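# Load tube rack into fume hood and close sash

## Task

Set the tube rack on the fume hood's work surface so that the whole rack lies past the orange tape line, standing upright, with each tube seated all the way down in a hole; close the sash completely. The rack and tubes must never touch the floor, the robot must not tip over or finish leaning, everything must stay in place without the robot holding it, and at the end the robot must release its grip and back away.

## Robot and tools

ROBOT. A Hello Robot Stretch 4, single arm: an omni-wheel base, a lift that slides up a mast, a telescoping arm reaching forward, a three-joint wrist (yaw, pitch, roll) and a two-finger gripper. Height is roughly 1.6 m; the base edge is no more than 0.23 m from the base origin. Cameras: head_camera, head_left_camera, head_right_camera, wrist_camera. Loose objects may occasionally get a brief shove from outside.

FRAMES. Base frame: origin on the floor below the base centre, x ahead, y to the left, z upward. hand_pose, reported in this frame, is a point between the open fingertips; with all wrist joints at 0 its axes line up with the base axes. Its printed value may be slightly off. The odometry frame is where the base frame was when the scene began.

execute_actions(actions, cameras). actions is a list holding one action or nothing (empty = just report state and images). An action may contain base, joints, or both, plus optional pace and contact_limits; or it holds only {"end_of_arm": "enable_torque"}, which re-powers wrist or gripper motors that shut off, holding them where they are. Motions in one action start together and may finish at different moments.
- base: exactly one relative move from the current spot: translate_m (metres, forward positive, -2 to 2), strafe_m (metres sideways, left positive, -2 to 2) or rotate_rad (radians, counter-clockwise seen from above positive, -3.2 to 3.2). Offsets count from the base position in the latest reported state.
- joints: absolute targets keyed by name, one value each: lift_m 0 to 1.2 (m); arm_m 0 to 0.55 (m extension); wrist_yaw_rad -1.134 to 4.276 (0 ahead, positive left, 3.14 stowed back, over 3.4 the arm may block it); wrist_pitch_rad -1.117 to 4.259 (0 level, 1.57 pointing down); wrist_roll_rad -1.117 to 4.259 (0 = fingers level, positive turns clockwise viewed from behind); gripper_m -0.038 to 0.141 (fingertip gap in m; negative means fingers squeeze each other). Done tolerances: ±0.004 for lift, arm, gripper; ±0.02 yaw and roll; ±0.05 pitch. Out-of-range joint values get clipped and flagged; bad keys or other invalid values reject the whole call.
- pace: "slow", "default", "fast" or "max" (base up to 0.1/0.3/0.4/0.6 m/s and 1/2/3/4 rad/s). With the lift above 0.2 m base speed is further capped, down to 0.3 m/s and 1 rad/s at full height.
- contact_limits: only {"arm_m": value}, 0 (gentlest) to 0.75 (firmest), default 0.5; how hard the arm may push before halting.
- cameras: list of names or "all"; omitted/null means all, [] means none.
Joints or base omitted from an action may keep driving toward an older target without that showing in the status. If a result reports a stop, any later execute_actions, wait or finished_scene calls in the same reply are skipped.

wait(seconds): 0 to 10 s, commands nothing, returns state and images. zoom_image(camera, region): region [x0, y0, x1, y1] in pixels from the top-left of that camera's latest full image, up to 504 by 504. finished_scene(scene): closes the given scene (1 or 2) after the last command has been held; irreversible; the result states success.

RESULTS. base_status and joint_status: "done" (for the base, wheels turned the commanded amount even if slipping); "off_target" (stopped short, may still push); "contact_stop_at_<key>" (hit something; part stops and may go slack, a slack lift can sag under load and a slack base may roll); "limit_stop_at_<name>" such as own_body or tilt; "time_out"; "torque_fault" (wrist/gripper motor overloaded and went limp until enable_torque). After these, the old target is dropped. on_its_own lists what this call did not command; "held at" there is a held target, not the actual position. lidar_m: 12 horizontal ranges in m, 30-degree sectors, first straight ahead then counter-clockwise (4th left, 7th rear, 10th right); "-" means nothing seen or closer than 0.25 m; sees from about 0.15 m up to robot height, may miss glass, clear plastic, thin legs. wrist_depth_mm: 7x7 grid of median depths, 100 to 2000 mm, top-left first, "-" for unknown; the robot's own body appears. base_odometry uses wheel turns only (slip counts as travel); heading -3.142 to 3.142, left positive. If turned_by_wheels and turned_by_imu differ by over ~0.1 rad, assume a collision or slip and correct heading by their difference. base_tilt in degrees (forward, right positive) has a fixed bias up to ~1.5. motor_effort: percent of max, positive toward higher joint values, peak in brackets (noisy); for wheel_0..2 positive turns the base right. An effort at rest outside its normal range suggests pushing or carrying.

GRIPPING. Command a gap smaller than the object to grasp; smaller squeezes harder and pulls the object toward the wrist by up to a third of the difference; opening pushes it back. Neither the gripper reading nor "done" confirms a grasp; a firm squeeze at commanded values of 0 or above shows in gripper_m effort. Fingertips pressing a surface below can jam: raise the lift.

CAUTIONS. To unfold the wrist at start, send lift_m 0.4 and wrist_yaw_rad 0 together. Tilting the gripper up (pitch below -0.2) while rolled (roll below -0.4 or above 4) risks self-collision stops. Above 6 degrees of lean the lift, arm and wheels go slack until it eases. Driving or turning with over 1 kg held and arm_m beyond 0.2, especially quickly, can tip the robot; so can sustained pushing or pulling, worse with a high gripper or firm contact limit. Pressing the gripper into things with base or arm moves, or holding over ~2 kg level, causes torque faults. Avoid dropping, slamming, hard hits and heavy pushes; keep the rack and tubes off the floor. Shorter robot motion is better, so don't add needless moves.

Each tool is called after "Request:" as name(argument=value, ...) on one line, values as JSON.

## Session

Request:
execute_actions(actions=[])

Scene clock: 0.00 s.
base_odometry: x=+0.000 y=+0.000 heading=+0.000 (m, m, rad; odometry frame)
turned_by_wheels: +0.000 (rad since the last result)
turned_by_imu: +0.000 (rad since the last result)
base_tilt: forward=+0.2 right=-0.3 (deg)
lidar_m: 1.79 1.64 1.10 0.96 1.00 1.30 1.70 1.74 2.01 1.85 1.87 2.80
base_status: not commanded
joint_positions: lift_m=+0.241 arm_m=+0.000 wrist_yaw_rad=+3.178 wrist_pitch_rad=+0.005 wrist_roll_rad=+0.018 gripper_m=+0.057
joint_status: not commanded
motor_effort: lift_m=+18 arm_m=+0 wrist_yaw_rad=+1 wrist_pitch_rad=-8 wrist_roll_rad=+0 gripper_m=-3 wheel_0=+0 wheel_1=+0 wheel_2=+0 (%)
hand_pose: x=-0.1205 y=+0.0770 z=+0.4173 quat_wxyz=(-0.018, -0.003, +0.009, +1.000) (m; base frame)
wrist_depth_mm: - 140 256 1921 - 1756 1281 / - 116 140 1863 1921 1708 1255 / - 118 144 1863 1863 1756 1229 / 120 138 188 1863 1921 1661 1255 / 1708 1756 - 1863 1921 1756 1229 / 1537 1708 211 1808 214 1576 1205 / 1060 1060 1138 156 1098 1205 1182
pictures: head_camera, head_left_camera, head_right_camera, wrist_camera
Images, in order (width x height): head_camera 420x560, head_left_camera 420x672, head_right_camera 420x672, wrist_camera 616x392.

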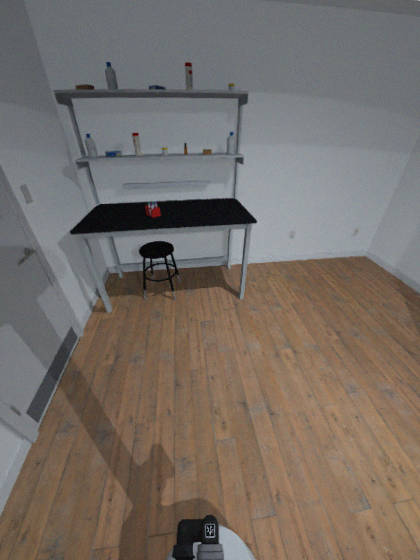

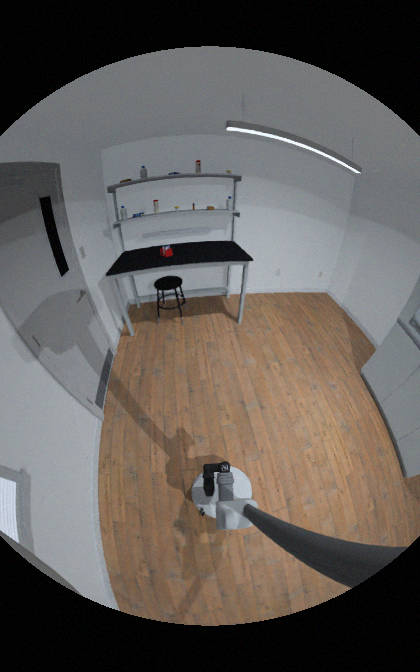

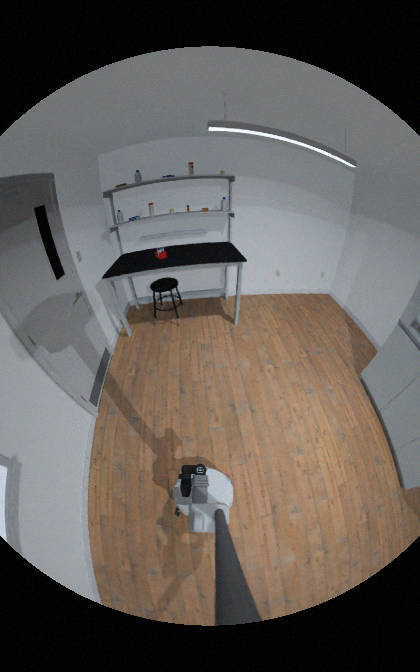

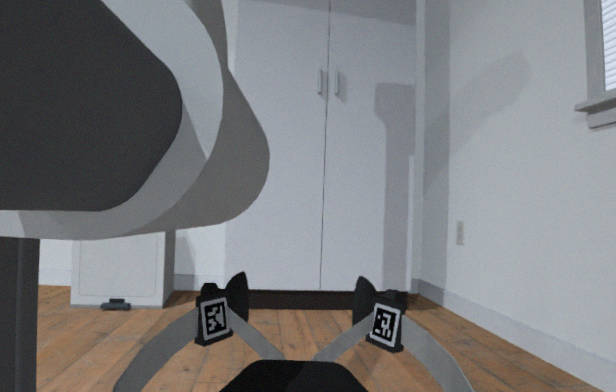

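Request:
execute_actions(actions=[{"base":{"translate_m":0.9},"joints":{"lift_m":1.0,"wrist_yaw_rad":0,"gripper_m":0.13,"wrist_pitch_rad":0.5}}], cameras=[])

Request:
execute_actions(actions=[{"base":{"strafe_m":0.55}}], cameras=["head_camera","wrist_camera"])

Scene clock: 4.90 s.
base_odometry: x=+0.900 y=+0.000 heading=+0.000 (m, m, rad; odometry frame)
turned_by_wheels: +0.000 (rad since the last result)
turned_by_imu: -0.004 (rad since the last result)
base_tilt: forward=+0.2 right=-0.3 (deg)
lidar_m: 0.88 0.91 1.12 1.11 1.11 1.42 2.61 2.64 1.91 1.78 2.64 0.99
base_status: done
joint_positions: lift_m=+1.000 arm_m=+0.000 wrist_yaw_rad=+0.000 wrist_pitch_rad=+0.502 wrist_roll_rad=+0.018 gripper_m=+0.130
joint_status: all done
motor_effort: lift_m=+21(21) arm_m=+0(0) wrist_yaw_rad=+1(6) wrist_pitch_rad=-7(6) wrist_roll_rad=+0(0) gripper_m=+1(3) wheel_0=+3(5) wheel_1=+4(10) wheel_2=-2(12) (%)
hand_pose: x=+0.4239 y=-0.0874 z=+1.0392 quat_wxyz=(+0.969, +0.009, +0.248, -0.002) (m; base frame)
wrist_depth_mm: 1255 1308 1308 1366 1430 1499 1499 / 1281 1366 1397 1430 1537 1499 1576 / 842 842 891 904 917 1708 1661 / 715 750 778 809 842 1808 1921 / 1060 1182 1756 1808 1863 1921 1983 / 1537 212 1708 1708 991 1661 1756 / 1366 1366 1397 151 1397 1464 1464
pictures: none
No camera images: the call's "cameras" was empty. Leave "cameras" out to get every camera's image.

Scene clock: 8.07 s.
base_odometry: x=+0.900 y=+0.550 heading=+0.000 (m, m, rad; odometry frame)
turned_by_wheels: +0.000 (rad since the last result)
turned_by_imu: -0.002 (rad since the last result)
base_tilt: forward=+0.2 right=-0.2 (deg)
lidar_m: 0.81 0.83 0.62 0.56 0.58 0.75 1.49 2.72 2.50 2.34 2.67 0.90
base_status: done
joint_positions: lift_m=+1.000 arm_m=+0.000 wrist_yaw_rad=+0.000 wrist_pitch_rad=+0.502 wrist_roll_rad=+0.018 gripper_m=+0.130
joint_status: not commanded
motor_effort: lift_m=+21(22) arm_m=+0(0) wrist_yaw_rad=+2(0) wrist_pitch_rad=-7(7) wrist_roll_rad=+0(1) gripper_m=+0(0) wheel_0=-3(12) wheel_1=+3(12) wheel_2=+0(0) (%)
hand_pose: x=+0.4239 y=-0.0874 z=+1.0392 quat_wxyz=(+0.969, +0.009, +0.248, -0.002) (m; base frame)
wrist_depth_mm: 1182 1205 1229 1281 1336 1397 1397 / 1182 1281 1308 1366 1430 1464 1537 / 831 854 878 842 931 946 991 / 634 676 699 723 741 788 820 / 1281 1618 1138 1160 1756 1808 1921 / 1308 211 1060 1661 1661 1661 1708 / 1308 1366 1366 151 1464 1464 1397
pictures: head_camera, wrist_camera
Images, in order (width x height): head_camera 420x560, wrist_camera 616x392.

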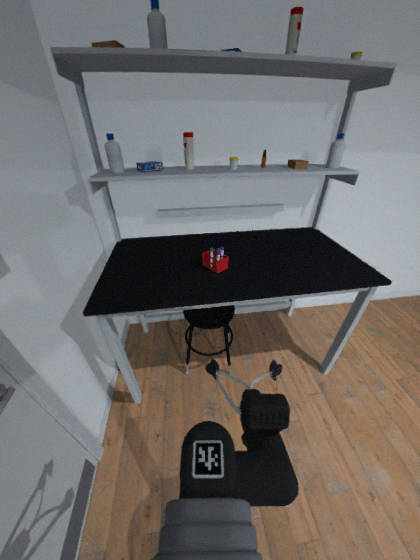

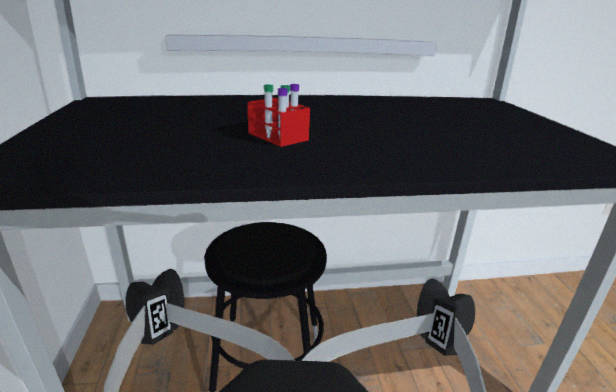

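Request:
execute_actions(actions=[{"base":{"strafe_m":-0.46},"joints":{"lift_m":1.05}}], cameras=[])

Request:
execute_actions(actions=[{"base":{"translate_m":0.3}}], cameras=[])

Request:
execute_actions(actions=[{"base":{"rotate_rad":0.68},"joints":{"wrist_pitch_rad":0.6}}], cameras=["head_camera","wrist_camera"])

Scene clock: 11.67 s.
base_odometry: x=+0.900 y=+0.090 heading=+0.000 (m, m, rad; odometry frame)
turned_by_wheels: +0.000 (rad since the last result)
turned_by_imu: +0.000 (rad since the last result)
base_tilt: forward=+0.2 right=-0.3 (deg)
lidar_m: 0.88 0.89 1.06 1.02 1.02 1.33 2.62 2.65 2.01 1.86 2.73 0.97
base_status: done
joint_positions: lift_m=+1.050 arm_m=+0.000 wrist_yaw_rad=+0.000 wrist_pitch_rad=+0.502 wrist_roll_rad=+0.018 gripper_m=+0.130
joint_status: all done
motor_effort: lift_m=+20(16) arm_m=+0(0) wrist_yaw_rad=+0(1) wrist_pitch_rad=-6(6) wrist_roll_rad=-1(0) gripper_m=+1(2) wheel_0=+1(12) wheel_1=-2(14) wheel_2=+0(1) (%)
hand_pose: x=+0.4239 y=-0.0874 z=+1.0892 quat_wxyz=(+0.969, +0.009, +0.248, -0.002) (m; base frame)
wrist_depth_mm: 1229 1281 1308 1336 1430 1464 1499 / 1281 1336 1397 1430 1464 1499 1576 / 931 960 1025 1060 1098 1661 1808 / 732 759 768 798 842 1756 1808 / 1537 1118 1708 1756 1863 1983 - / 1499 210 1708 1708 1708 1756 1756 / 1430 1397 1430 151 1430 1537 1499
pictures: none
No camera images: the call's "cameras" was empty. Leave "cameras" out to get every camera's image.

Scene clock: 14.13 s.
base_odometry: x=+1.200 y=+0.090 heading=+0.001 (m, m, rad; odometry frame)
turned_by_wheels: +0.000 (rad since the last result)
turned_by_imu: -0.002 (rad since the last result)
base_tilt: forward=+0.3 right=-0.3 (deg)
lidar_m: 0.57 0.59 0.73 1.04 1.07 1.38 2.92 2.95 2.00 1.90 2.27 0.64
base_status: done
joint_positions: lift_m=+1.050 arm_m=+0.000 wrist_yaw_rad=+0.000 wrist_pitch_rad=+0.502 wrist_roll_rad=+0.018 gripper_m=+0.130
joint_status: not commanded
motor_effort: lift_m=+21(21) arm_m=+0(0) wrist_yaw_rad=+1(2) wrist_pitch_rad=-7(7) wrist_roll_rad=-1(1) gripper_m=+1(1) wheel_0=+4(10) wheel_1=+4(9) wheel_2=-3(13) (%)
hand_pose: x=+0.4239 y=-0.0874 z=+1.0892 quat_wxyz=(+0.969, +0.009, +0.248, -0.002) (m; base frame)
wrist_depth_mm: 1008 1042 1042 1078 1118 1182 1182 / 1060 1078 1118 1160 1182 1205 1229 / 991 1008 1025 1060 1118 1308 1336 / 668 715 741 741 759 1397 1464 / 549 559 564 585 591 591 1576 / 452 211 469 508 492 521 1756 / 778 820 1430 151 1499 654 1537
pictures: none
No camera images: the call's "cameras" was empty. Leave "cameras" out to get every camera's image.

Scene clock: 15.80 s.
base_odometry: x=+1.200 y=+0.090 heading=+0.680 (m, m, rad; odometry frame)
turned_by_wheels: +0.679 (rad since the last result)
turned_by_imu: +0.685 (rad since the last result)
base_tilt: forward=+0.2 right=-0.3 (deg)
lidar_m: 0.61 0.83 1.01 1.12 1.60 2.90 2.50 1.88 2.19 0.85 0.61 0.59
base_status: done
joint_positions: lift_m=+1.050 arm_m=+0.000 wrist_yaw_rad=+0.000 wrist_pitch_rad=+0.601 wrist_roll_rad=+0.018 gripper_m=+0.130
joint_status: all done
motor_effort: lift_m=+21(21) arm_m=+0(0) wrist_yaw_rad=+1(1) wrist_pitch_rad=-6(5) wrist_roll_rad=+0(0) gripper_m=+0(0) wheel_0=-4(10) wheel_1=-4(8) wheel_2=-4(10) (%)
hand_pose: x=+0.4088 y=-0.0874 z=+1.0647 quat_wxyz=(+0.955, +0.008, +0.296, -0.003) (m; base frame)
wrist_depth_mm: 917 1078 1308 1229 1060 931 854 / 946 1078 1118 1118 1118 1042 931 / 904 778 778 759 732 820 866 / 976 917 597 609 627 634 640 / 1060 1308 1661 525 496 504 508 / 1138 211 1576 904 449 404 418 / 1182 1336 1366 151 1336 466 384
pictures: head_camera, wrist_camera
Images, in order (width x height): head_camera 420x560, wrist_camera 616x392.

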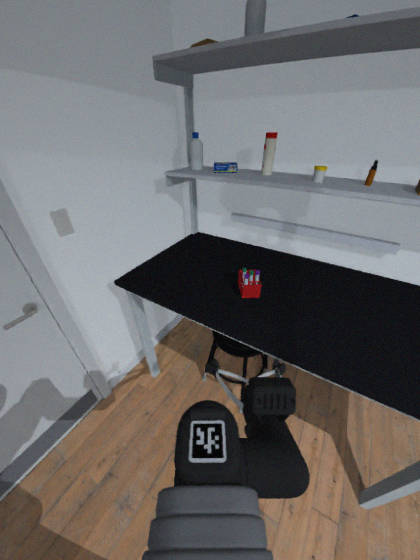

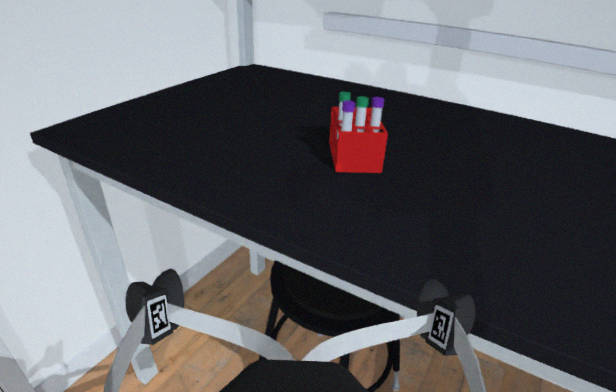

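Request:
execute_actions(actions=[{"base":{"strafe_m":-0.095},"joints":{"wrist_pitch_rad":0.15},"pace":"slow"}], cameras=[])

Request:
execute_actions(actions=[{"joints":{"lift_m":0.86,"arm_m":0.2},"pace":"slow"}], cameras=["head_camera","wrist_camera"])

Scene clock: 19.17 s.
base_odometry: x=+1.259 y=+0.017 heading=+0.680 (m, m, rad; odometry frame)
turned_by_wheels: +0.000 (rad since the last result)
turned_by_imu: -0.001 (rad since the last result)
base_tilt: forward=+0.2 right=-0.3 (deg)
lidar_m: 0.55 0.78 1.12 1.20 1.68 2.95 2.38 1.84 2.47 1.83 0.55 0.54
base_status: done
joint_positions: lift_m=+1.050 arm_m=+0.000 wrist_yaw_rad=+0.000 wrist_pitch_rad=+0.153 wrist_roll_rad=+0.018 gripper_m=+0.130
joint_status: all done
motor_effort: lift_m=+21(21) arm_m=+0(0) wrist_yaw_rad=+0(0) wrist_pitch_rad=-9(12) wrist_roll_rad=+0(0) gripper_m=-1(1) wheel_0=+6(10) wheel_1=-6(10) wheel_2=+0(2) (%)
hand_pose: x=+0.4561 y=-0.0874 z=+1.1841 quat_wxyz=(+0.997, +0.009, +0.076, -0.001) (m; base frame)
wrist_depth_mm: 991 1182 1397 1255 1118 976 891 / 991 1229 1397 1255 1118 976 878 / 1025 1182 1366 1255 1138 991 904 / 1025 1255 1430 1255 1138 1025 931 / 1025 1229 1366 1281 1160 991 904 / 820 211 866 768 854 854 904 / 647 609 634 151 647 661 699
pictures: none
No camera images: the call's "cameras" was empty. Leave "cameras" out to get every camera's image.

Scene clock: 22.43 s.
base_odometry: x=+1.259 y=+0.017 heading=+0.680 (m, m, rad; odometry frame)
turned_by_wheels: +0.000 (rad since the last result)
turned_by_imu: -0.001 (rad since the last result)
base_tilt: forward=+0.1 right=-0.3 (deg)
lidar_m: 0.58 0.80 1.11 1.21 1.68 2.94 2.38 1.84 2.46 1.82 0.56 0.52
base_status: not commanded
joint_positions: lift_m=+0.860 arm_m=+0.199 wrist_yaw_rad=+0.000 wrist_pitch_rad=+0.152 wrist_roll_rad=+0.018 gripper_m=+0.130
joint_status: all done
motor_effort: lift_m=+13(16) arm_m=+7(8) wrist_yaw_rad=+0(2) wrist_pitch_rad=-8(9) wrist_roll_rad=+0(0) gripper_m=+0(1) wheel_0=+6(5) wheel_1=-6(6) wheel_2=+0(0) (%)
hand_pose: x=+0.6548 y=-0.0874 z=+0.9948 quat_wxyz=(+0.997, +0.009, +0.076, -0.001) (m; base frame)
wrist_depth_mm: 904 991 842 831 820 788 741 / 931 1098 1182 1078 931 842 759 / 931 1118 1205 1078 904 820 750 / 946 1078 1160 1025 946 854 778 / 574 597 634 421 668 699 707 / 377 210 402 413 392 397 430 / 286 285 296 151 306 306 314
pictures: head_camera, wrist_camera
Images, in order (width x height): head_camera 420x560, wrist_camera 616x392.

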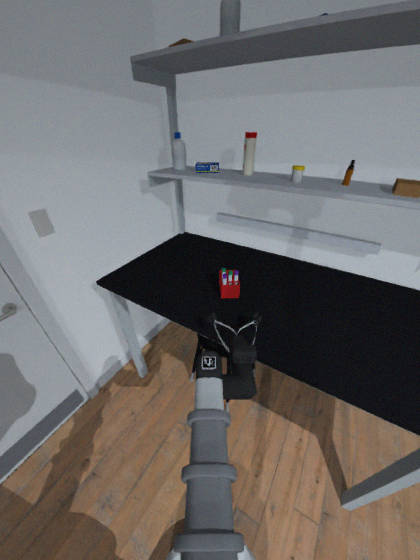

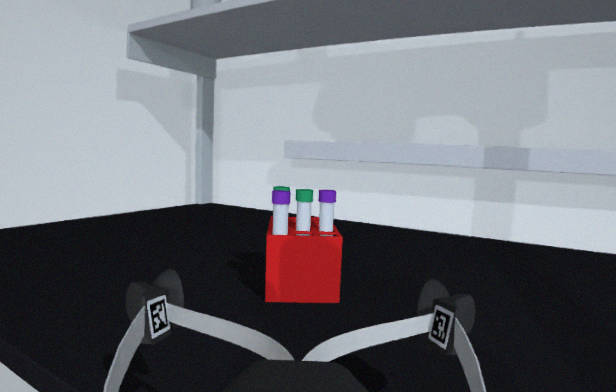

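Request:
execute_actions(actions=[{"joints":{"lift_m":0.832},"pace":"slow"}], cameras=[])

Request:
execute_actions(actions=[{"joints":{"arm_m":0.44},"pace":"slow"}], cameras=["wrist_camera"])

Scene clock: 23.73 s.
base_odometry: x=+1.259 y=+0.017 heading=+0.680 (m, m, rad; odometry frame)
turned_by_wheels: +0.000 (rad since the last result)
turned_by_imu: +0.000 (rad since the last result)
base_tilt: forward=+0.1 right=-0.3 (deg)
lidar_m: 0.59 0.78 1.11 1.20 1.68 2.95 2.38 1.84 2.48 1.83 0.54 0.53
base_status: not commanded
joint_positions: lift_m=+0.832 arm_m=+0.199 wrist_yaw_rad=+0.000 wrist_pitch_rad=+0.152 wrist_roll_rad=+0.018 gripper_m=+0.130
joint_status: all done
motor_effort: lift_m=+14(14) arm_m=+7(8) wrist_yaw_rad=+1(1) wrist_pitch_rad=-9(9) wrist_roll_rad=+1(0) gripper_m=+1(0) wheel_0=+6(6) wheel_1=-6(6) wheel_2=+0(0) (%)
hand_pose: x=+0.6548 y=-0.0874 z=+0.9668 quat_wxyz=(+0.997, +0.009, +0.076, -0.001) (m; base frame)
wrist_depth_mm: 904 991 946 917 891 809 759 / 931 1118 1205 1060 946 842 759 / 931 1098 1229 1098 931 820 759 / 904 1042 1160 449 946 854 778 / 484 504 521 418 564 574 580 / 314 211 334 343 325 329 353 / 262 236 245 152 252 253 270
pictures: none
No camera images: the call's "cameras" was empty. Leave "cameras" out to get every camera's image.

Scene clock: 27.40 s.
base_odometry: x=+1.259 y=+0.017 heading=+0.680 (m, m, rad; odometry frame)
turned_by_wheels: +0.000 (rad since the last result)
turned_by_imu: -0.001 (rad since the last result)
base_tilt: forward=+0.3 right=-0.1 (deg)
lidar_m: 0.55 0.78 1.12 1.22 1.68 2.95 2.38 1.84 2.45 1.86 0.53 0.53
base_status: not commanded
joint_positions: lift_m=+0.832 arm_m=+0.439 wrist_yaw_rad=+0.000 wrist_pitch_rad=+0.152 wrist_roll_rad=+0.018 gripper_m=+0.130
joint_status: all done
motor_effort: lift_m=+13(14) arm_m=+7(10) wrist_yaw_rad=+0(0) wrist_pitch_rad=-9(9) wrist_roll_rad=+0(0) gripper_m=+0(1) wheel_0=+6(6) wheel_1=-6(6) wheel_2=+0(0) (%)
hand_pose: x=+0.8948 y=-0.0874 z=+0.9668 quat_wxyz=(+0.997, +0.009, +0.076, -0.001) (m; base frame)
wrist_depth_mm: 798 866 917 831 732 640 591 / 788 917 946 831 741 647 597 / 798 946 960 820 723 609 544 / 798 931 917 210 723 676 603 / 477 492 466 208 500 574 591 / 315 211 178 178 181 327 355 / 236 234 231 151 184 253 267
pictures: wrist_camera
Images, in order (width x height): wrist_camera 616x392.

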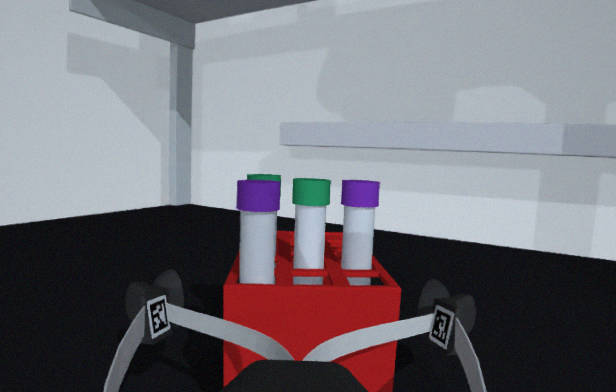

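Request:
execute_actions(actions=[{"joints":{"gripper_m":0.02}}], cameras=[])

Request:
execute_actions(actions=[{"joints":{"lift_m":0.92},"pace":"slow"}], cameras=[])

Request:
execute_actions(actions=[{"joints":{"arm_m":0.0},"base":{"rotate_rad":-0.0},"pace":"slow"}], cameras=["wrist_camera"])

Request:
execute_actions(actions=[{"base":{"translate_m":-0.4},"pace":"slow"}], cameras=[])

Request:
execute_actions(actions=[{"base":{"rotate_rad":-2.17},"pace":"slow"}])

Scene clock: 29.77 s.
base_odometry: x=+1.259 y=+0.017 heading=+0.680 (m, m, rad; odometry frame)
turned_by_wheels: +0.000 (rad since the last result)
turned_by_imu: -0.001 (rad since the last result)
base_tilt: forward=+0.2 right=-0.4 (deg)
lidar_m: 0.56 0.79 1.11 1.20 1.70 2.95 2.38 1.84 2.46 1.86 0.56 0.52
base_status: not commanded
joint_positions: lift_m=+0.832 arm_m=+0.439 wrist_yaw_rad=+0.000 wrist_pitch_rad=+0.152 wrist_roll_rad=+0.018 gripper_m=+0.021
joint_status: all done
motor_effort: lift_m=+14(14) arm_m=+7(7) wrist_yaw_rad=+0(1) wrist_pitch_rad=-7(9) wrist_roll_rad=+0(0) gripper_m=-33(34) wheel_0=+6(6) wheel_1=-6(6) wheel_2=+0(0) (%)
hand_pose: x=+0.8948 y=-0.0874 z=+0.9669 quat_wxyz=(+0.997, +0.009, +0.076, -0.001) (m; base frame)
wrist_depth_mm: 798 866 904 809 732 647 591 / 809 917 946 842 732 647 591 / 809 946 946 831 715 603 549 / 809 931 778 216 741 668 603 / 477 504 424 196 504 569 597 / 314 320 171 169 180 353 357 / 232 225 172 171 175 166 268
pictures: none
No camera images: the call's "cameras" was empty. Leave "cameras" out to get every camera's image.

Scene clock: 31.37 s.
base_odometry: x=+1.259 y=+0.017 heading=+0.680 (m, m, rad; odometry frame)
turned_by_wheels: +0.000 (rad since the last result)
turned_by_imu: +0.000 (rad since the last result)
base_tilt: forward=+0.2 right=-0.3 (deg)
lidar_m: 0.58 0.80 1.11 1.20 1.69 2.93 2.37 1.84 2.45 1.83 0.55 0.52
base_status: not commanded
joint_positions: lift_m=+0.920 arm_m=+0.439 wrist_yaw_rad=+0.000 wrist_pitch_rad=+0.153 wrist_roll_rad=+0.018 gripper_m=+0.021
joint_status: all done
motor_effort: lift_m=+22(22) arm_m=+7(7) wrist_yaw_rad=+1(0) wrist_pitch_rad=-11(10) wrist_roll_rad=+0(0) gripper_m=-32(32) wheel_0=+5(6) wheel_1=-6(6) wheel_2=+0(0) (%)
hand_pose: x=+0.8948 y=-0.0874 z=+1.0539 quat_wxyz=(+0.997, +0.009, +0.076, -0.001) (m; base frame)
wrist_depth_mm: 750 691 668 654 634 627 585 / 809 904 946 831 732 654 591 / 798 946 960 842 750 661 603 / 820 946 931 216 661 615 554 / 788 820 683 196 741 668 615 / 508 521 170 169 180 574 585 / 375 366 171 171 175 165 427
pictures: none
No camera images: the call's "cameras" was empty. Leave "cameras" out to get every camera's image.

Scene clock: 37.03 s.
base_odometry: x=+1.259 y=+0.017 heading=+0.680 (m, m, rad; odometry frame)
turned_by_wheels: +0.000 (rad since the last result)
turned_by_imu: -0.001 (rad since the last result)
base_tilt: forward=+0.3 right=-0.3 (deg)
lidar_m: 0.42 0.79 1.11 1.19 1.69 2.95 2.37 1.82 2.47 1.86 0.56 0.53
base_status: done
joint_positions: lift_m=+0.920 arm_m=+0.001 wrist_yaw_rad=+0.000 wrist_pitch_rad=+0.153 wrist_roll_rad=+0.018 gripper_m=+0.021
joint_status: all done
motor_effort: lift_m=+22(22) arm_m=-7(7) wrist_yaw_rad=-1(1) wrist_pitch_rad=-11(11) wrist_roll_rad=+0(0) gripper_m=-34(33) wheel_0=+0(3) wheel_1=+0(5) wheel_2=+0(3) (%)
hand_pose: x=+0.4573 y=-0.0874 z=+1.0538 quat_wxyz=(+0.997, +0.009, +0.077, -0.001) (m; base frame)
wrist_depth_mm: 991 1160 1366 1229 1060 741 676 / 991 1160 1229 1205 1042 960 891 / 1008 1255 1430 1308 1138 1008 904 / 1008 1281 1281 216 1078 991 904 / 798 809 683 196 820 946 891 / 676 535 170 169 181 585 580 / 1025 492 172 171 175 165 430
pictures: wrist_camera
Images, in order (width x height): wrist_camera 616x392.

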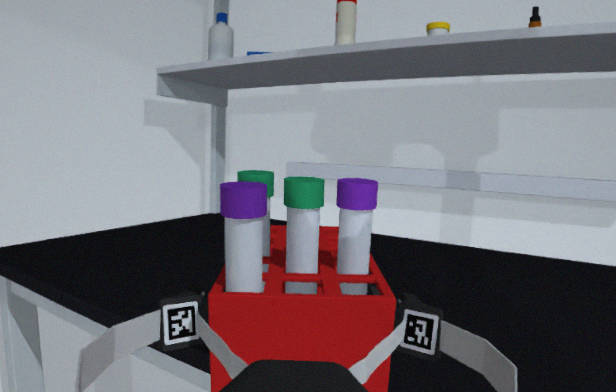

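Scene clock: 42.30 s.
base_odometry: x=+0.948 y=-0.234 heading=+0.679 (m, m, rad; odometry frame)
turned_by_wheels: +0.000 (rad since the last result)
turned_by_imu: +0.000 (rad since the last result)
base_tilt: forward=+0.1 right=-0.3 (deg)
lidar_m: 0.43 1.28 1.35 1.45 2.01 2.60 2.09 1.59 1.55 2.31 0.90 0.87
base_status: done
joint_positions: lift_m=+0.920 arm_m=+0.001 wrist_yaw_rad=+0.000 wrist_pitch_rad=+0.153 wrist_roll_rad=+0.018 gripper_m=+0.021
joint_status: not commanded
motor_effort: lift_m=+22(23) arm_m=-7(7) wrist_yaw_rad=+1(1) wrist_pitch_rad=-11(11) wrist_roll_rad=+0(0) gripper_m=-33(33) wheel_0=-4(3) wheel_1=-4(8) wheel_2=+4(7) (%)
hand_pose: x=+0.4573 y=-0.0874 z=+1.0538 quat_wxyz=(+0.997, +0.009, +0.077, -0.001) (m; base frame)
wrist_depth_mm: 1182 1430 1756 1661 1430 1308 1160 / 1205 1464 1618 1576 1397 1229 1138 / 1182 1499 1863 1661 1499 1308 1182 / 1229 1464 1281 217 1430 1308 1182 / 1205 1160 878 195 820 946 976 / 1255 1229 170 169 180 634 585 / 1229 1281 171 171 175 165 1182
pictures: none
No camera images: the call's "cameras" was empty. Leave "cameras" out to get every camera's image.

Scene clock: 45.77 s.
base_odometry: x=+0.948 y=-0.234 heading=-1.489 (m, m, rad; odometry frame)
turned_by_wheels: -2.169 (rad since the last result)
turned_by_imu: -2.189 (rad since the last result)
base_tilt: forward=+0.2 right=-0.2 (deg)
lidar_m: 0.45 2.42 1.75 0.87 0.90 1.21 1.36 1.40 1.86 2.61 2.24 1.61
base_status: done
joint_positions: lift_m=+0.920 arm_m=+0.001 wrist_yaw_rad=+0.000 wrist_pitch_rad=+0.153 wrist_roll_rad=+0.018 gripper_m=+0.021
joint_status: not commanded
motor_effort: lift_m=+22(22) arm_m=-7(7) wrist_yaw_rad=+0(1) wrist_pitch_rad=-11(11) wrist_roll_rad=+0(0) gripper_m=-33(33) wheel_0=+4(6) wheel_1=+6(8) wheel_2=+4(9) (%)
hand_pose: x=+0.4573 y=-0.0874 z=+1.0538 quat_wxyz=(+0.997, +0.009, +0.077, -0.001) (m; base frame)
wrist_depth_mm: - - - 1576 1983 1921 1921 / 1983 - - 1430 1921 1921 1983 / - - - 1921 1983 1983 - / - - - 216 1366 1464 1808 / - - - 196 1366 1397 1366 / - - 170 168 180 1366 1366 / 1921 1921 171 171 176 165 1430
pictures: head_camera, head_left_camera, head_right_camera, wrist_camera
Images, in order (width x height): head_camera 420x560, head_left_camera 420x672, head_right_camera 420x672, wrist_camera 616x392.

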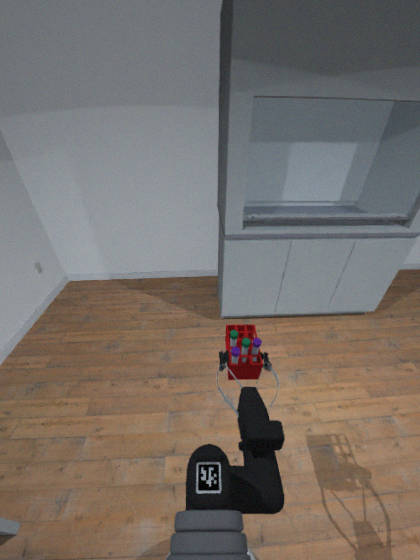

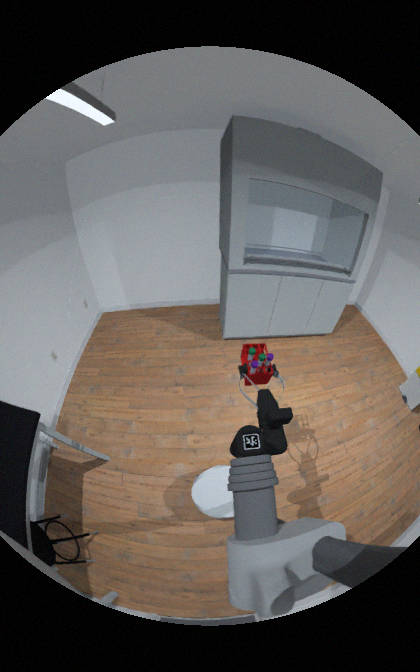

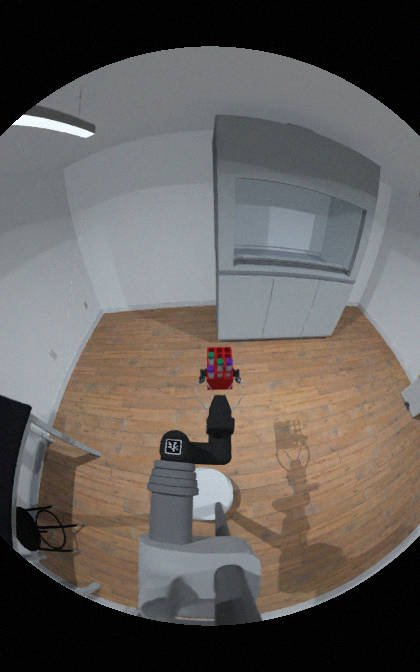

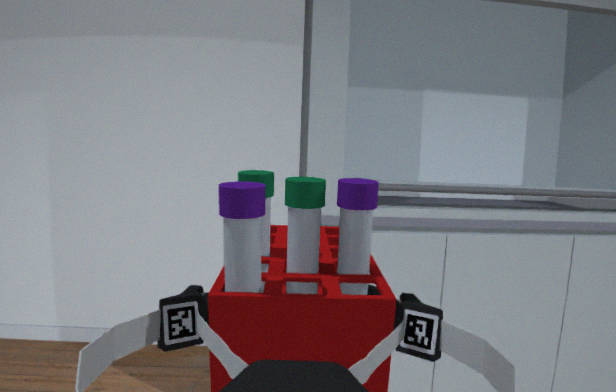

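Request:
execute_actions(actions=[{"base":{"strafe_m":-0.65},"joints":{"lift_m":0.97}}], cameras=[])

Request:
execute_actions(actions=[{"base":{"translate_m":0.62},"joints":{"wrist_pitch_rad":0.1}}], cameras=["head_camera","wrist_camera"])

Scene clock: 49.47 s.
base_odometry: x=+0.300 y=-0.287 heading=-1.490 (m, m, rad; odometry frame)
turned_by_wheels: +0.000 (rad since the last result)
turned_by_imu: -0.001 (rad since the last result)
base_tilt: forward=+0.3 right=-0.2 (deg)
lidar_m: 0.43 1.58 2.46 1.52 1.57 1.39 1.33 1.37 1.84 1.96 1.98 1.62
base_status: done
joint_positions: lift_m=+0.970 arm_m=+0.001 wrist_yaw_rad=+0.000 wrist_pitch_rad=+0.153 wrist_roll_rad=+0.018 gripper_m=+0.021
joint_status: all done
motor_effort: lift_m=+22(24) arm_m=-7(7) wrist_yaw_rad=+2(1) wrist_pitch_rad=-12(10) wrist_roll_rad=+0(0) gripper_m=-33(33) wheel_0=+2(7) wheel_1=-3(11) wheel_2=+0(2) (%)
hand_pose: x=+0.4573 y=-0.0874 z=+1.1038 quat_wxyz=(+0.997, +0.009, +0.077, -0.001) (m; base frame)
wrist_depth_mm: - 1281 1863 1921 1863 1661 - / - 1308 1921 1863 1983 1576 - / - 1366 - 1983 1983 1576 - / - 1281 1336 216 1430 1464 - / - 1336 1308 197 1397 1430 - / - 1366 171 169 180 1464 - / - 1366 172 171 175 165 -
pictures: none
No camera images: the call's "cameras" was empty. Leave "cameras" out to get every camera's image.

Scene clock: 53.03 s.
base_odometry: x=+0.351 y=-0.905 heading=-1.489 (m, m, rad; odometry frame)
turned_by_wheels: +0.000 (rad since the last result)
turned_by_imu: -0.003 (rad since the last result)
base_tilt: forward=+0.3 right=-0.2 (deg)
lidar_m: 0.43 0.95 2.40 1.61 1.61 2.06 1.95 2.01 2.13 1.91 1.36 0.43
base_status: done
joint_positions: lift_m=+0.970 arm_m=+0.001 wrist_yaw_rad=+0.000 wrist_pitch_rad=+0.104 wrist_roll_rad=+0.018 gripper_m=+0.021
joint_status: all done
motor_effort: lift_m=+21(22) arm_m=-7(7) wrist_yaw_rad=+1(2) wrist_pitch_rad=-12(17) wrist_roll_rad=+0(0) gripper_m=-33(33) wheel_0=+3(8) wheel_1=+3(8) wheel_2=-2(13) (%)
hand_pose: x=+0.4591 y=-0.0874 z=+1.1181 quat_wxyz=(+0.999, +0.009, +0.052, +0.000) (m; base frame)
wrist_depth_mm: 741 1118 1308 1336 1308 1336 1078 / 741 1138 1308 1366 1366 1366 1098 / 759 1160 1336 1336 1366 1397 1078 / 759 1182 1336 216 1366 1366 1078 / 732 809 707 197 788 1060 976 / 699 691 170 169 180 741 750 / 691 699 172 171 175 165 759
pictures: head_camera, wrist_camera
Images, in order (width x height): head_camera 420x560, wrist_camera 616x392.

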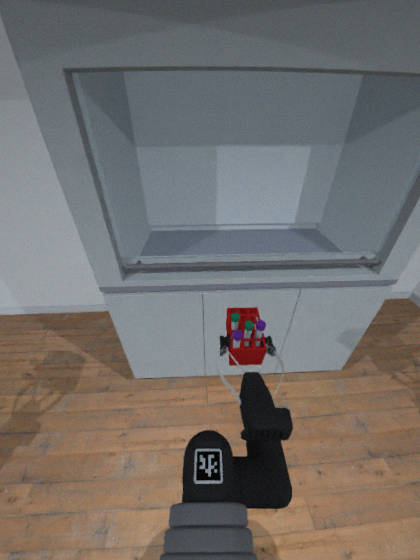

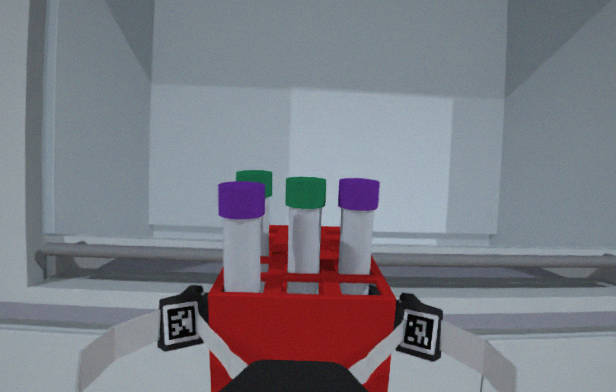

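Request:
execute_actions(actions=[{"base":{"translate_m":0.22},"joints":{"wrist_pitch_rad":0.35,"lift_m":1.05},"pace":"slow"}], cameras=["head_camera","wrist_camera","head_left_camera"])

Scene clock: 56.93 s.
base_odometry: x=+0.369 y=-1.124 heading=-1.489 (m, m, rad; odometry frame)
turned_by_wheels: +0.001 (rad since the last result)
turned_by_imu: -0.001 (rad since the last result)
base_tilt: forward=+0.2 right=-0.2 (deg)
lidar_m: 0.43 0.72 2.10 2.37 1.68 2.19 2.18 2.26 2.01 1.94 1.03 0.46
base_status: done
joint_positions: lift_m=+1.050 arm_m=+0.001 wrist_yaw_rad=+0.000 wrist_pitch_rad=+0.353 wrist_roll_rad=+0.018 gripper_m=+0.021
joint_status: all done
motor_effort: lift_m=+22(28) arm_m=-7(7) wrist_yaw_rad=+1(2) wrist_pitch_rad=-10(11) wrist_roll_rad=+0(0) gripper_m=-33(34) wheel_0=+6(4) wheel_1=+6(8) wheel_2=-4(10) (%)
hand_pose: x=+0.4429 y=-0.0874 z=+1.1281 quat_wxyz=(+0.984, +0.009, +0.176, -0.002) (m; base frame)
wrist_depth_mm: 750 1025 1008 1042 1042 1060 1042 / 768 1060 1060 1078 1098 1118 1060 / 750 1098 1118 1118 1182 1160 1060 / 750 1008 564 564 1042 1118 1008 / 554 564 512 199 574 585 615 / 530 535 171 169 180 569 580 / 554 564 171 171 175 165 603
pictures: head_camera, head_left_camera, wrist_camera
Images, in order (width x height): head_camera 420x560, head_left_camera 420x672, wrist_camera 616x392.

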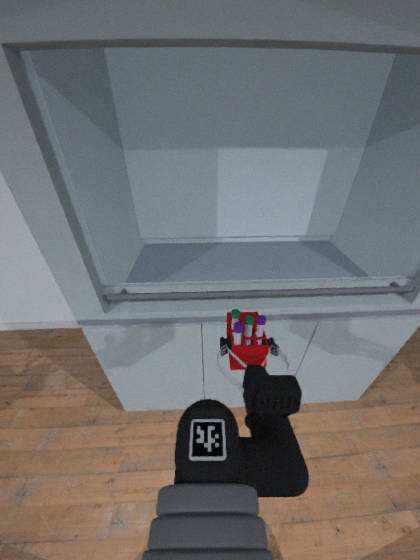

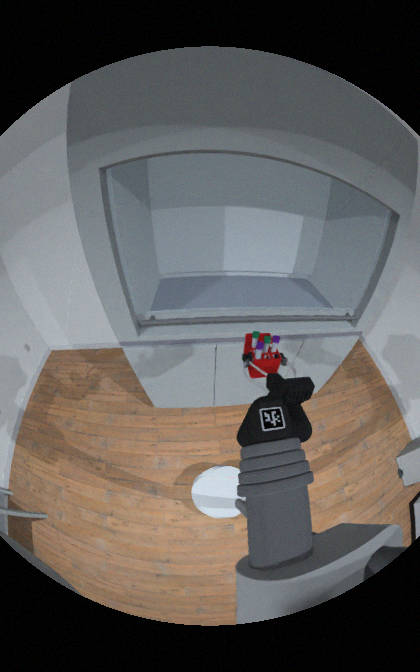

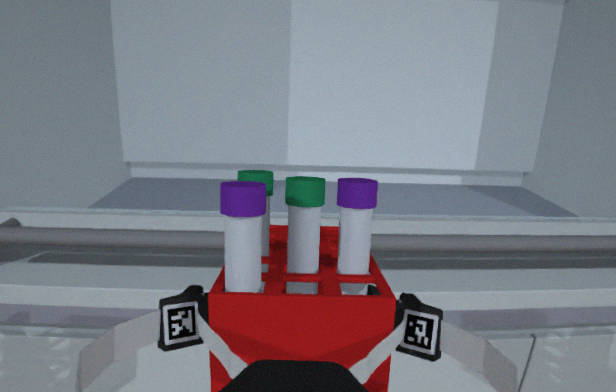

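Request:
execute_actions(actions=[{"base":{"translate_m":-0.35}}], cameras=[])

Request:
execute_actions(actions=[{"base":{"rotate_rad":1.59},"joints":{"wrist_pitch_rad":0.15,"lift_m":0.95},"pace":"slow"}], cameras=[])

Request:
execute_actions(actions=[{"base":{"strafe_m":0.75}}], cameras=[])

Request:
execute_actions(actions=[{"base":{"translate_m":0.6}}], cameras=["head_camera","wrist_camera"])

Scene clock: 60.60 s.
base_odometry: x=+0.340 y=-0.775 heading=-1.489 (m, m, rad; odometry frame)
turned_by_wheels: -0.001 (rad since the last result)
turned_by_imu: +0.000 (rad since the last result)
base_tilt: forward=+0.1 right=-0.4 (deg)
lidar_m: 0.42 1.07 2.48 1.57 1.59 1.93 1.83 1.88 2.09 1.91 2.45 0.45
base_status: done
joint_positions: lift_m=+1.050 arm_m=+0.001 wrist_yaw_rad=+0.000 wrist_pitch_rad=+0.353 wrist_roll_rad=+0.018 gripper_m=+0.021
joint_status: not commanded
motor_effort: lift_m=+22(22) arm_m=-7(7) wrist_yaw_rad=+1(2) wrist_pitch_rad=-10(11) wrist_roll_rad=+0(0) gripper_m=-32(33) wheel_0=-4(9) wheel_1=-5(8) wheel_2=+2(12) (%)
hand_pose: x=+0.4428 y=-0.0874 z=+1.1282 quat_wxyz=(+0.984, +0.009, +0.176, -0.002) (m; base frame)
wrist_depth_mm: 741 1138 1366 1366 1397 1366 1078 / 778 1138 1430 1397 1430 1430 1098 / 809 1060 1430 1464 1499 1537 1098 / 842 866 842 854 904 917 946 / 891 904 891 198 931 931 946 / 931 931 172 168 180 991 1008 / 1576 991 171 171 175 165 1060
pictures: none
No camera images: the call's "cameras" was empty. Leave "cameras" out to get every camera's image.

Scene clock: 63.47 s.
base_odometry: x=+0.340 y=-0.775 heading=+0.099 (m, m, rad; odometry frame)
turned_by_wheels: +1.589 (rad since the last result)
turned_by_imu: +1.602 (rad since the last result)
base_tilt: forward=+0.0 right=-0.5 (deg)
lidar_m: 0.43 1.62 1.90 1.80 1.84 2.06 1.90 2.49 1.08 1.03 1.08 0.44
base_status: done
joint_positions: lift_m=+0.950 arm_m=+0.001 wrist_yaw_rad=+0.000 wrist_pitch_rad=+0.154 wrist_roll_rad=+0.018 gripper_m=+0.021
joint_status: all done
motor_effort: lift_m=+15(22) arm_m=-7(7) wrist_yaw_rad=+2(1) wrist_pitch_rad=-13(15) wrist_roll_rad=+0(1) gripper_m=-32(33) wheel_0=-6(9) wheel_1=-6(8) wheel_2=-5(8) (%)
hand_pose: x=+0.4572 y=-0.0874 z=+1.0843 quat_wxyz=(+0.997, +0.009, +0.077, -0.001) (m; base frame)
wrist_depth_mm: 1983 - - - - - - / - - - - - - - / - - - - - - - / 1921 1921 1430 216 - - - / - - 1366 196 - - - / - - 170 169 180 - - / 1921 1921 171 171 175 165 -
pictures: none
No camera images: the call's "cameras" was empty. Leave "cameras" out to get every camera's image.

Scene clock: 67.30 s.
base_odometry: x=+0.266 y=-0.029 heading=+0.099 (m, m, rad; odometry frame)
turned_by_wheels: +0.000 (rad since the last result)
turned_by_imu: -0.003 (rad since the last result)
base_tilt: forward=+0.2 right=-0.3 (deg)
lidar_m: 0.42 1.53 1.13 1.07 1.08 1.49 1.96 2.03 1.89 1.80 1.87 0.44
base_status: done
joint_positions: lift_m=+0.950 arm_m=+0.001 wrist_yaw_rad=+0.000 wrist_pitch_rad=+0.154 wrist_roll_rad=+0.018 gripper_m=+0.021
joint_status: not commanded
motor_effort: lift_m=+15(15) arm_m=-7(7) wrist_yaw_rad=+2(1) wrist_pitch_rad=-13(12) wrist_roll_rad=-1(0) gripper_m=-32(32) wheel_0=-3(19) wheel_1=+2(14) wheel_2=+0(3) (%)
hand_pose: x=+0.4572 y=-0.0874 z=+1.0843 quat_wxyz=(+0.997, +0.009, +0.077, -0.001) (m; base frame)
wrist_depth_mm: 1756 1921 - 1983 - - - / 1808 - - - - - - / 1863 - - - - - - / 1661 1983 1499 216 - - - / 1661 - 1308 197 1430 - - / 1983 1983 169 169 180 - - / 1808 1863 172 171 175 164 -
pictures: none
No camera images: the call's "cameras" was empty. Leave "cameras" out to get every camera's image.

Scene clock: 70.80 s.
base_odometry: x=+0.863 y=+0.031 heading=+0.099 (m, m, rad; odometry frame)
turned_by_wheels: +0.000 (rad since the last result)
turned_by_imu: -0.003 (rad since the last result)
base_tilt: forward=+0.2 right=-0.3 (deg)
lidar_m: 0.43 0.96 1.13 1.07 1.13 1.49 2.55 2.65 1.91 1.81 2.54 0.44
base_status: done
joint_positions: lift_m=+0.950 arm_m=+0.001 wrist_yaw_rad=+0.000 wrist_pitch_rad=+0.154 wrist_roll_rad=+0.018 gripper_m=+0.021
joint_status: not commanded
motor_effort: lift_m=+15(15) arm_m=-7(7) wrist_yaw_rad=+0(0) wrist_pitch_rad=-12(12) wrist_roll_rad=+0(0) gripper_m=-33(32) wheel_0=+2(8) wheel_1=+3(10) wheel_2=-3(13) (%)
hand_pose: x=+0.4572 y=-0.0874 z=+1.0843 quat_wxyz=(+0.997, +0.009, +0.077, -0.001) (m; base frame)
wrist_depth_mm: 1397 1430 1499 1430 1499 1499 1499 / 1336 1430 1499 1464 1430 1537 1576 / 1397 1464 1499 1537 1499 1537 1537 / 1464 1499 1430 1430 1576 1576 1537 / 904 931 788 197 931 1576 1618 / 750 723 170 169 180 798 1661 / 1499 1008 172 170 175 165 1661
pictures: head_camera, wrist_camera
Images, in order (width x height): head_camera 420x560, wrist_camera 616x392.

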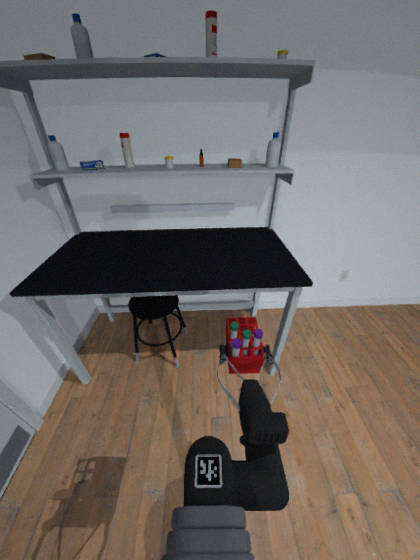

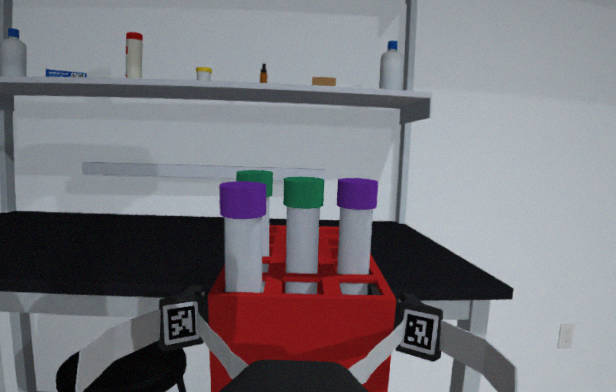

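Request:
execute_actions(actions=[{"base":{"strafe_m":0.12}}], cameras=[])

Request:
execute_actions(actions=[{"base":{"translate_m":0.2},"joints":{"arm_m":0.42,"lift_m":0.88},"pace":"slow"}], cameras=[])

Request:
execute_actions(actions=[{"joints":{"lift_m":0.828},"pace":"slow"}], cameras=["head_camera","wrist_camera"])

Scene clock: 72.67 s.
base_odometry: x=+0.851 y=+0.150 heading=+0.099 (m, m, rad; odometry frame)
turned_by_wheels: +0.000 (rad since the last result)
turned_by_imu: -0.001 (rad since the last result)
base_tilt: forward=+0.2 right=-0.3 (deg)
lidar_m: 0.43 0.94 1.00 0.95 1.02 1.33 2.56 2.65 2.02 1.93 2.51 0.44
base_status: done
joint_positions: lift_m=+0.950 arm_m=+0.001 wrist_yaw_rad=+0.000 wrist_pitch_rad=+0.154 wrist_roll_rad=+0.018 gripper_m=+0.021
joint_status: not commanded
motor_effort: lift_m=+15(15) arm_m=-7(7) wrist_yaw_rad=+2(1) wrist_pitch_rad=-12(12) wrist_roll_rad=+0(1) gripper_m=-33(32) wheel_0=-3(14) wheel_1=+2(10) wheel_2=+0(1) (%)
hand_pose: x=+0.4572 y=-0.0874 z=+1.0843 quat_wxyz=(+0.997, +0.009, +0.077, -0.001) (m; base frame)
wrist_depth_mm: 1366 1430 1430 1397 1464 1464 1499 / 1281 1336 1464 1499 1397 1499 1537 / 1464 1464 1499 1499 1537 1499 1576 / 1464 1499 1397 220 1576 1537 1537 / 878 931 788 195 1025 1229 1618 / 750 715 170 168 180 798 1618 / 1499 1008 171 170 176 164 1708
pictures: none
No camera images: the call's "cameras" was empty. Leave "cameras" out to get every camera's image.

Scene clock: 78.13 s.
base_odometry: x=+1.050 y=+0.170 heading=+0.100 (m, m, rad; odometry frame)
turned_by_wheels: +0.000 (rad since the last result)
turned_by_imu: -0.002 (rad since the last result)
base_tilt: forward=+0.3 right=-0.3 (deg)
lidar_m: 0.72 0.73 0.96 0.96 1.00 1.35 2.78 2.84 2.03 1.97 2.23 0.76
base_status: done
joint_positions: lift_m=+0.880 arm_m=+0.419 wrist_yaw_rad=+0.000 wrist_pitch_rad=+0.154 wrist_roll_rad=+0.018 gripper_m=+0.021
joint_status: all done
motor_effort: lift_m=+14(20) arm_m=+7(7) wrist_yaw_rad=+1(2) wrist_pitch_rad=-12(12) wrist_roll_rad=+0(0) gripper_m=-33(32) wheel_0=+4(5) wheel_1=+5(9) wheel_2=-3(8) (%)
hand_pose: x=+0.8747 y=-0.0874 z=+1.0144 quat_wxyz=(+0.997, +0.009, +0.077, -0.001) (m; base frame)
wrist_depth_mm: 831 831 842 768 759 741 691 / 831 842 854 891 878 904 904 / 866 854 866 878 891 917 904 / 866 866 891 216 904 917 946 / 640 661 564 196 668 768 960 / 418 430 170 169 180 473 473 / 309 301 172 171 175 166 351
pictures: none
No camera images: the call's "cameras" was empty. Leave "cameras" out to get every camera's image.

Scene clock: 79.43 s.
base_odometry: x=+1.050 y=+0.170 heading=+0.100 (m, m, rad; odometry frame)
turned_by_wheels: +0.000 (rad since the last result)
turned_by_imu: +0.000 (rad since the last result)
base_tilt: forward=+0.2 right=-0.4 (deg)
lidar_m: 0.72 0.74 0.96 0.95 0.99 1.38 2.79 2.84 2.03 1.97 2.23 0.77
base_status: not commanded
joint_positions: lift_m=+0.828 arm_m=+0.419 wrist_yaw_rad=+0.000 wrist_pitch_rad=+0.149 wrist_roll_rad=+0.018 gripper_m=+0.021
joint_status: all done
motor_effort: lift_m=+12(18) arm_m=+7(7) wrist_yaw_rad=+1(1) wrist_pitch_rad=+2(12) wrist_roll_rad=+0(0) gripper_m=-34(33) wheel_0=+4(4) wheel_1=+5(5) wheel_2=-4(4) (%)
hand_pose: x=+0.8750 y=-0.0874 z=+0.9639 quat_wxyz=(+0.997, +0.009, +0.074, -0.001) (m; base frame)
wrist_depth_mm: 820 831 854 854 854 866 759 / 842 854 866 878 878 904 904 / 854 878 891 878 891 917 904 / 854 866 788 200 904 931 931 / 477 504 424 198 496 580 585 / 314 320 170 170 179 351 353 / 229 223 172 171 174 165 267
pictures: head_camera, wrist_camera
Images, in order (width x height): head_camera 420x560, wrist_camera 616x392.

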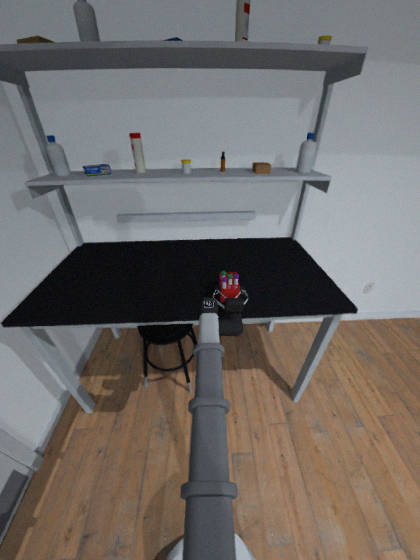

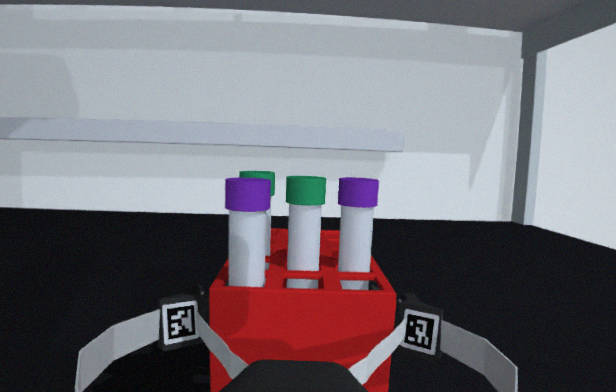

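Request:
execute_actions(actions=[{"joints":{"lift_m":0.835,"gripper_m":0.13},"pace":"slow"}], cameras=[])

Request:
execute_actions(actions=[{"joints":{"arm_m":0.0},"base":{"translate_m":-0.2}}], cameras=["wrist_camera"])

Request:
execute_actions(actions=[{"base":{"strafe_m":-0.87},"joints":{"lift_m":1.05}}], cameras=[])

Request:
execute_actions(actions=[{"base":{"rotate_rad":-1.59}}], cameras=["head_camera"])

Scene clock: 84.27 s.
base_odometry: x=+1.050 y=+0.170 heading=+0.100 (m, m, rad; odometry frame)
turned_by_wheels: +0.000 (rad since the last result)
turned_by_imu: -0.001 (rad since the last result)
base_tilt: forward=+0.3 right=-0.3 (deg)
lidar_m: 0.72 0.72 0.96 0.95 0.98 1.35 2.78 2.85 2.04 1.96 2.24 0.77
base_status: not commanded
joint_positions: lift_m=+0.835 arm_m=+0.419 wrist_yaw_rad=+0.000 wrist_pitch_rad=+0.153 wrist_roll_rad=+0.018 gripper_m=+0.130
joint_status: all done
motor_effort: lift_m=+22(20) arm_m=+7(7) wrist_yaw_rad=+0(0) wrist_pitch_rad=-9(10) wrist_roll_rad=+0(0) gripper_m=+0(32) wheel_0=+4(4) wheel_1=+5(5) wheel_2=-4(4) (%)
hand_pose: x=+0.8748 y=-0.0874 z=+0.9690 quat_wxyz=(+0.997, +0.009, +0.076, -0.001) (m; base frame)
wrist_depth_mm: 820 831 854 854 866 878 768 / 820 854 854 866 878 878 904 / 842 842 866 866 878 904 917 / 878 854 878 243 917 917 917 / 484 504 469 219 559 580 597 / 319 210 187 189 191 332 359 / 240 238 190 151 243 257 271
pictures: none
No camera images: the call's "cameras" was empty. Leave "cameras" out to get every camera's image.

Scene clock: 86.60 s.
base_odometry: x=+0.851 y=+0.150 heading=+0.099 (m, m, rad; odometry frame)
turned_by_wheels: +0.000 (rad since the last result)
turned_by_imu: +0.000 (rad since the last result)
base_tilt: forward=+0.1 right=-0.3 (deg)
lidar_m: 0.91 0.96 1.01 0.94 0.99 1.34 2.55 2.65 2.02 1.93 2.53 0.96
base_status: done
joint_positions: lift_m=+0.835 arm_m=+0.001 wrist_yaw_rad=+0.000 wrist_pitch_rad=+0.152 wrist_roll_rad=+0.018 gripper_m=+0.130
joint_status: all done
motor_effort: lift_m=+21(22) arm_m=-7(4) wrist_yaw_rad=+1(2) wrist_pitch_rad=-8(9) wrist_roll_rad=+0(0) gripper_m=+1(1) wheel_0=-4(9) wheel_1=-4(8) wheel_2=+1(11) (%)
hand_pose: x=+0.4573 y=-0.0875 z=+0.9691 quat_wxyz=(+0.997, +0.009, +0.076, -0.001) (m; base frame)
wrist_depth_mm: 1138 1336 1464 1430 1464 1499 1464 / 1464 1464 1464 1464 1499 1499 1537 / 1430 1430 1499 1464 1499 1499 1499 / 1042 1118 1205 1042 1397 1537 1661 / 723 750 759 759 778 778 1576 / 1537 211 1537 1537 1576 854 1618 / 1537 946 1060 151 1537 854 1661
pictures: wrist_camera
Images, in order (width x height): wrist_camera 616x392.

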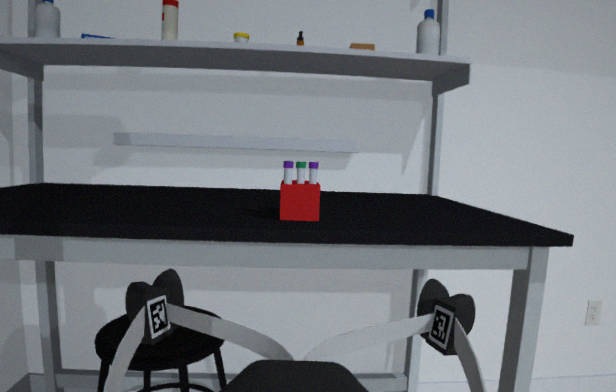

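Scene clock: 90.83 s.
base_odometry: x=+0.937 y=-0.716 heading=+0.099 (m, m, rad; odometry frame)
turned_by_wheels: +0.000 (rad since the last result)
turned_by_imu: +0.001 (rad since the last result)
base_tilt: forward=+0.2 right=-0.2 (deg)
lidar_m: 0.98 1.00 1.32 1.82 1.90 2.56 2.51 1.53 1.10 1.05 1.96 1.84
base_status: done
joint_positions: lift_m=+1.050 arm_m=+0.001 wrist_yaw_rad=+0.000 wrist_pitch_rad=+0.152 wrist_roll_rad=+0.018 gripper_m=+0.130
joint_status: all done
motor_effort: lift_m=+21(23) arm_m=-7(7) wrist_yaw_rad=+1(2) wrist_pitch_rad=-9(8) wrist_roll_rad=+0(0) gripper_m=+0(1) wheel_0=+2(10) wheel_1=-4(11) wheel_2=+0(0) (%)
hand_pose: x=+0.4573 y=-0.0874 z=+1.1842 quat_wxyz=(+0.997, +0.009, +0.076, -0.001) (m; base frame)
wrist_depth_mm: 1430 1430 1464 1464 1499 1537 1499 / 1430 1430 1464 1537 1537 1576 1576 / 1464 1499 1499 1537 1576 1537 1618 / 1464 1537 1537 1576 1537 1576 1618 / 1281 1336 1537 1618 1618 1537 1661 / 809 211 1576 1618 1661 1661 1661 / 1576 831 1618 151 1618 1708 1708
pictures: none
No camera images: the call's "cameras" was empty. Leave "cameras" out to get every camera's image.

Scene clock: 93.20 s.
base_odometry: x=+0.937 y=-0.716 heading=-1.490 (m, m, rad; odometry frame)
turned_by_wheels: -1.589 (rad since the last result)
turned_by_imu: -1.604 (rad since the last result)
base_tilt: forward=+0.2 right=-0.3 (deg)
lidar_m: 1.05 1.94 1.82 0.99 0.97 1.30 1.82 1.90 2.52 2.53 1.53 1.09
base_status: done
joint_positions: lift_m=+1.050 arm_m=+0.001 wrist_yaw_rad=+0.000 wrist_pitch_rad=+0.152 wrist_roll_rad=+0.018 gripper_m=+0.130
joint_status: not commanded
motor_effort: lift_m=+20(21) arm_m=-7(7) wrist_yaw_rad=+1(0) wrist_pitch_rad=-9(8) wrist_roll_rad=+0(0) gripper_m=+1(0) wheel_0=+4(5) wheel_1=+4(9) wheel_2=+3(6) (%)
hand_pose: x=+0.4573 y=-0.0874 z=+1.1843 quat_wxyz=(+0.997, +0.009, +0.076, -0.001) (m; base frame)
wrist_depth_mm: 1537 1618 1618 798 1464 1499 1499 / 1618 1618 1618 820 1464 1537 1464 / 1618 1661 1618 831 1537 1499 1576 / 1576 1618 1661 842 1499 1499 1537 / 1661 1708 1708 842 1042 1025 1042 / 1618 209 1708 866 878 904 904 / 1708 1708 1756 151 891 891 917
pictures: head_camera
Images, in order (width x height): head_camera 420x560.

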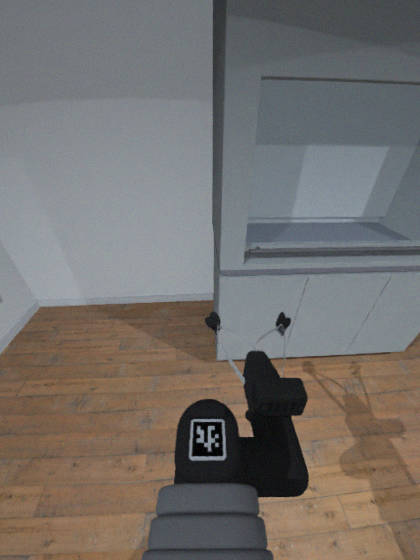

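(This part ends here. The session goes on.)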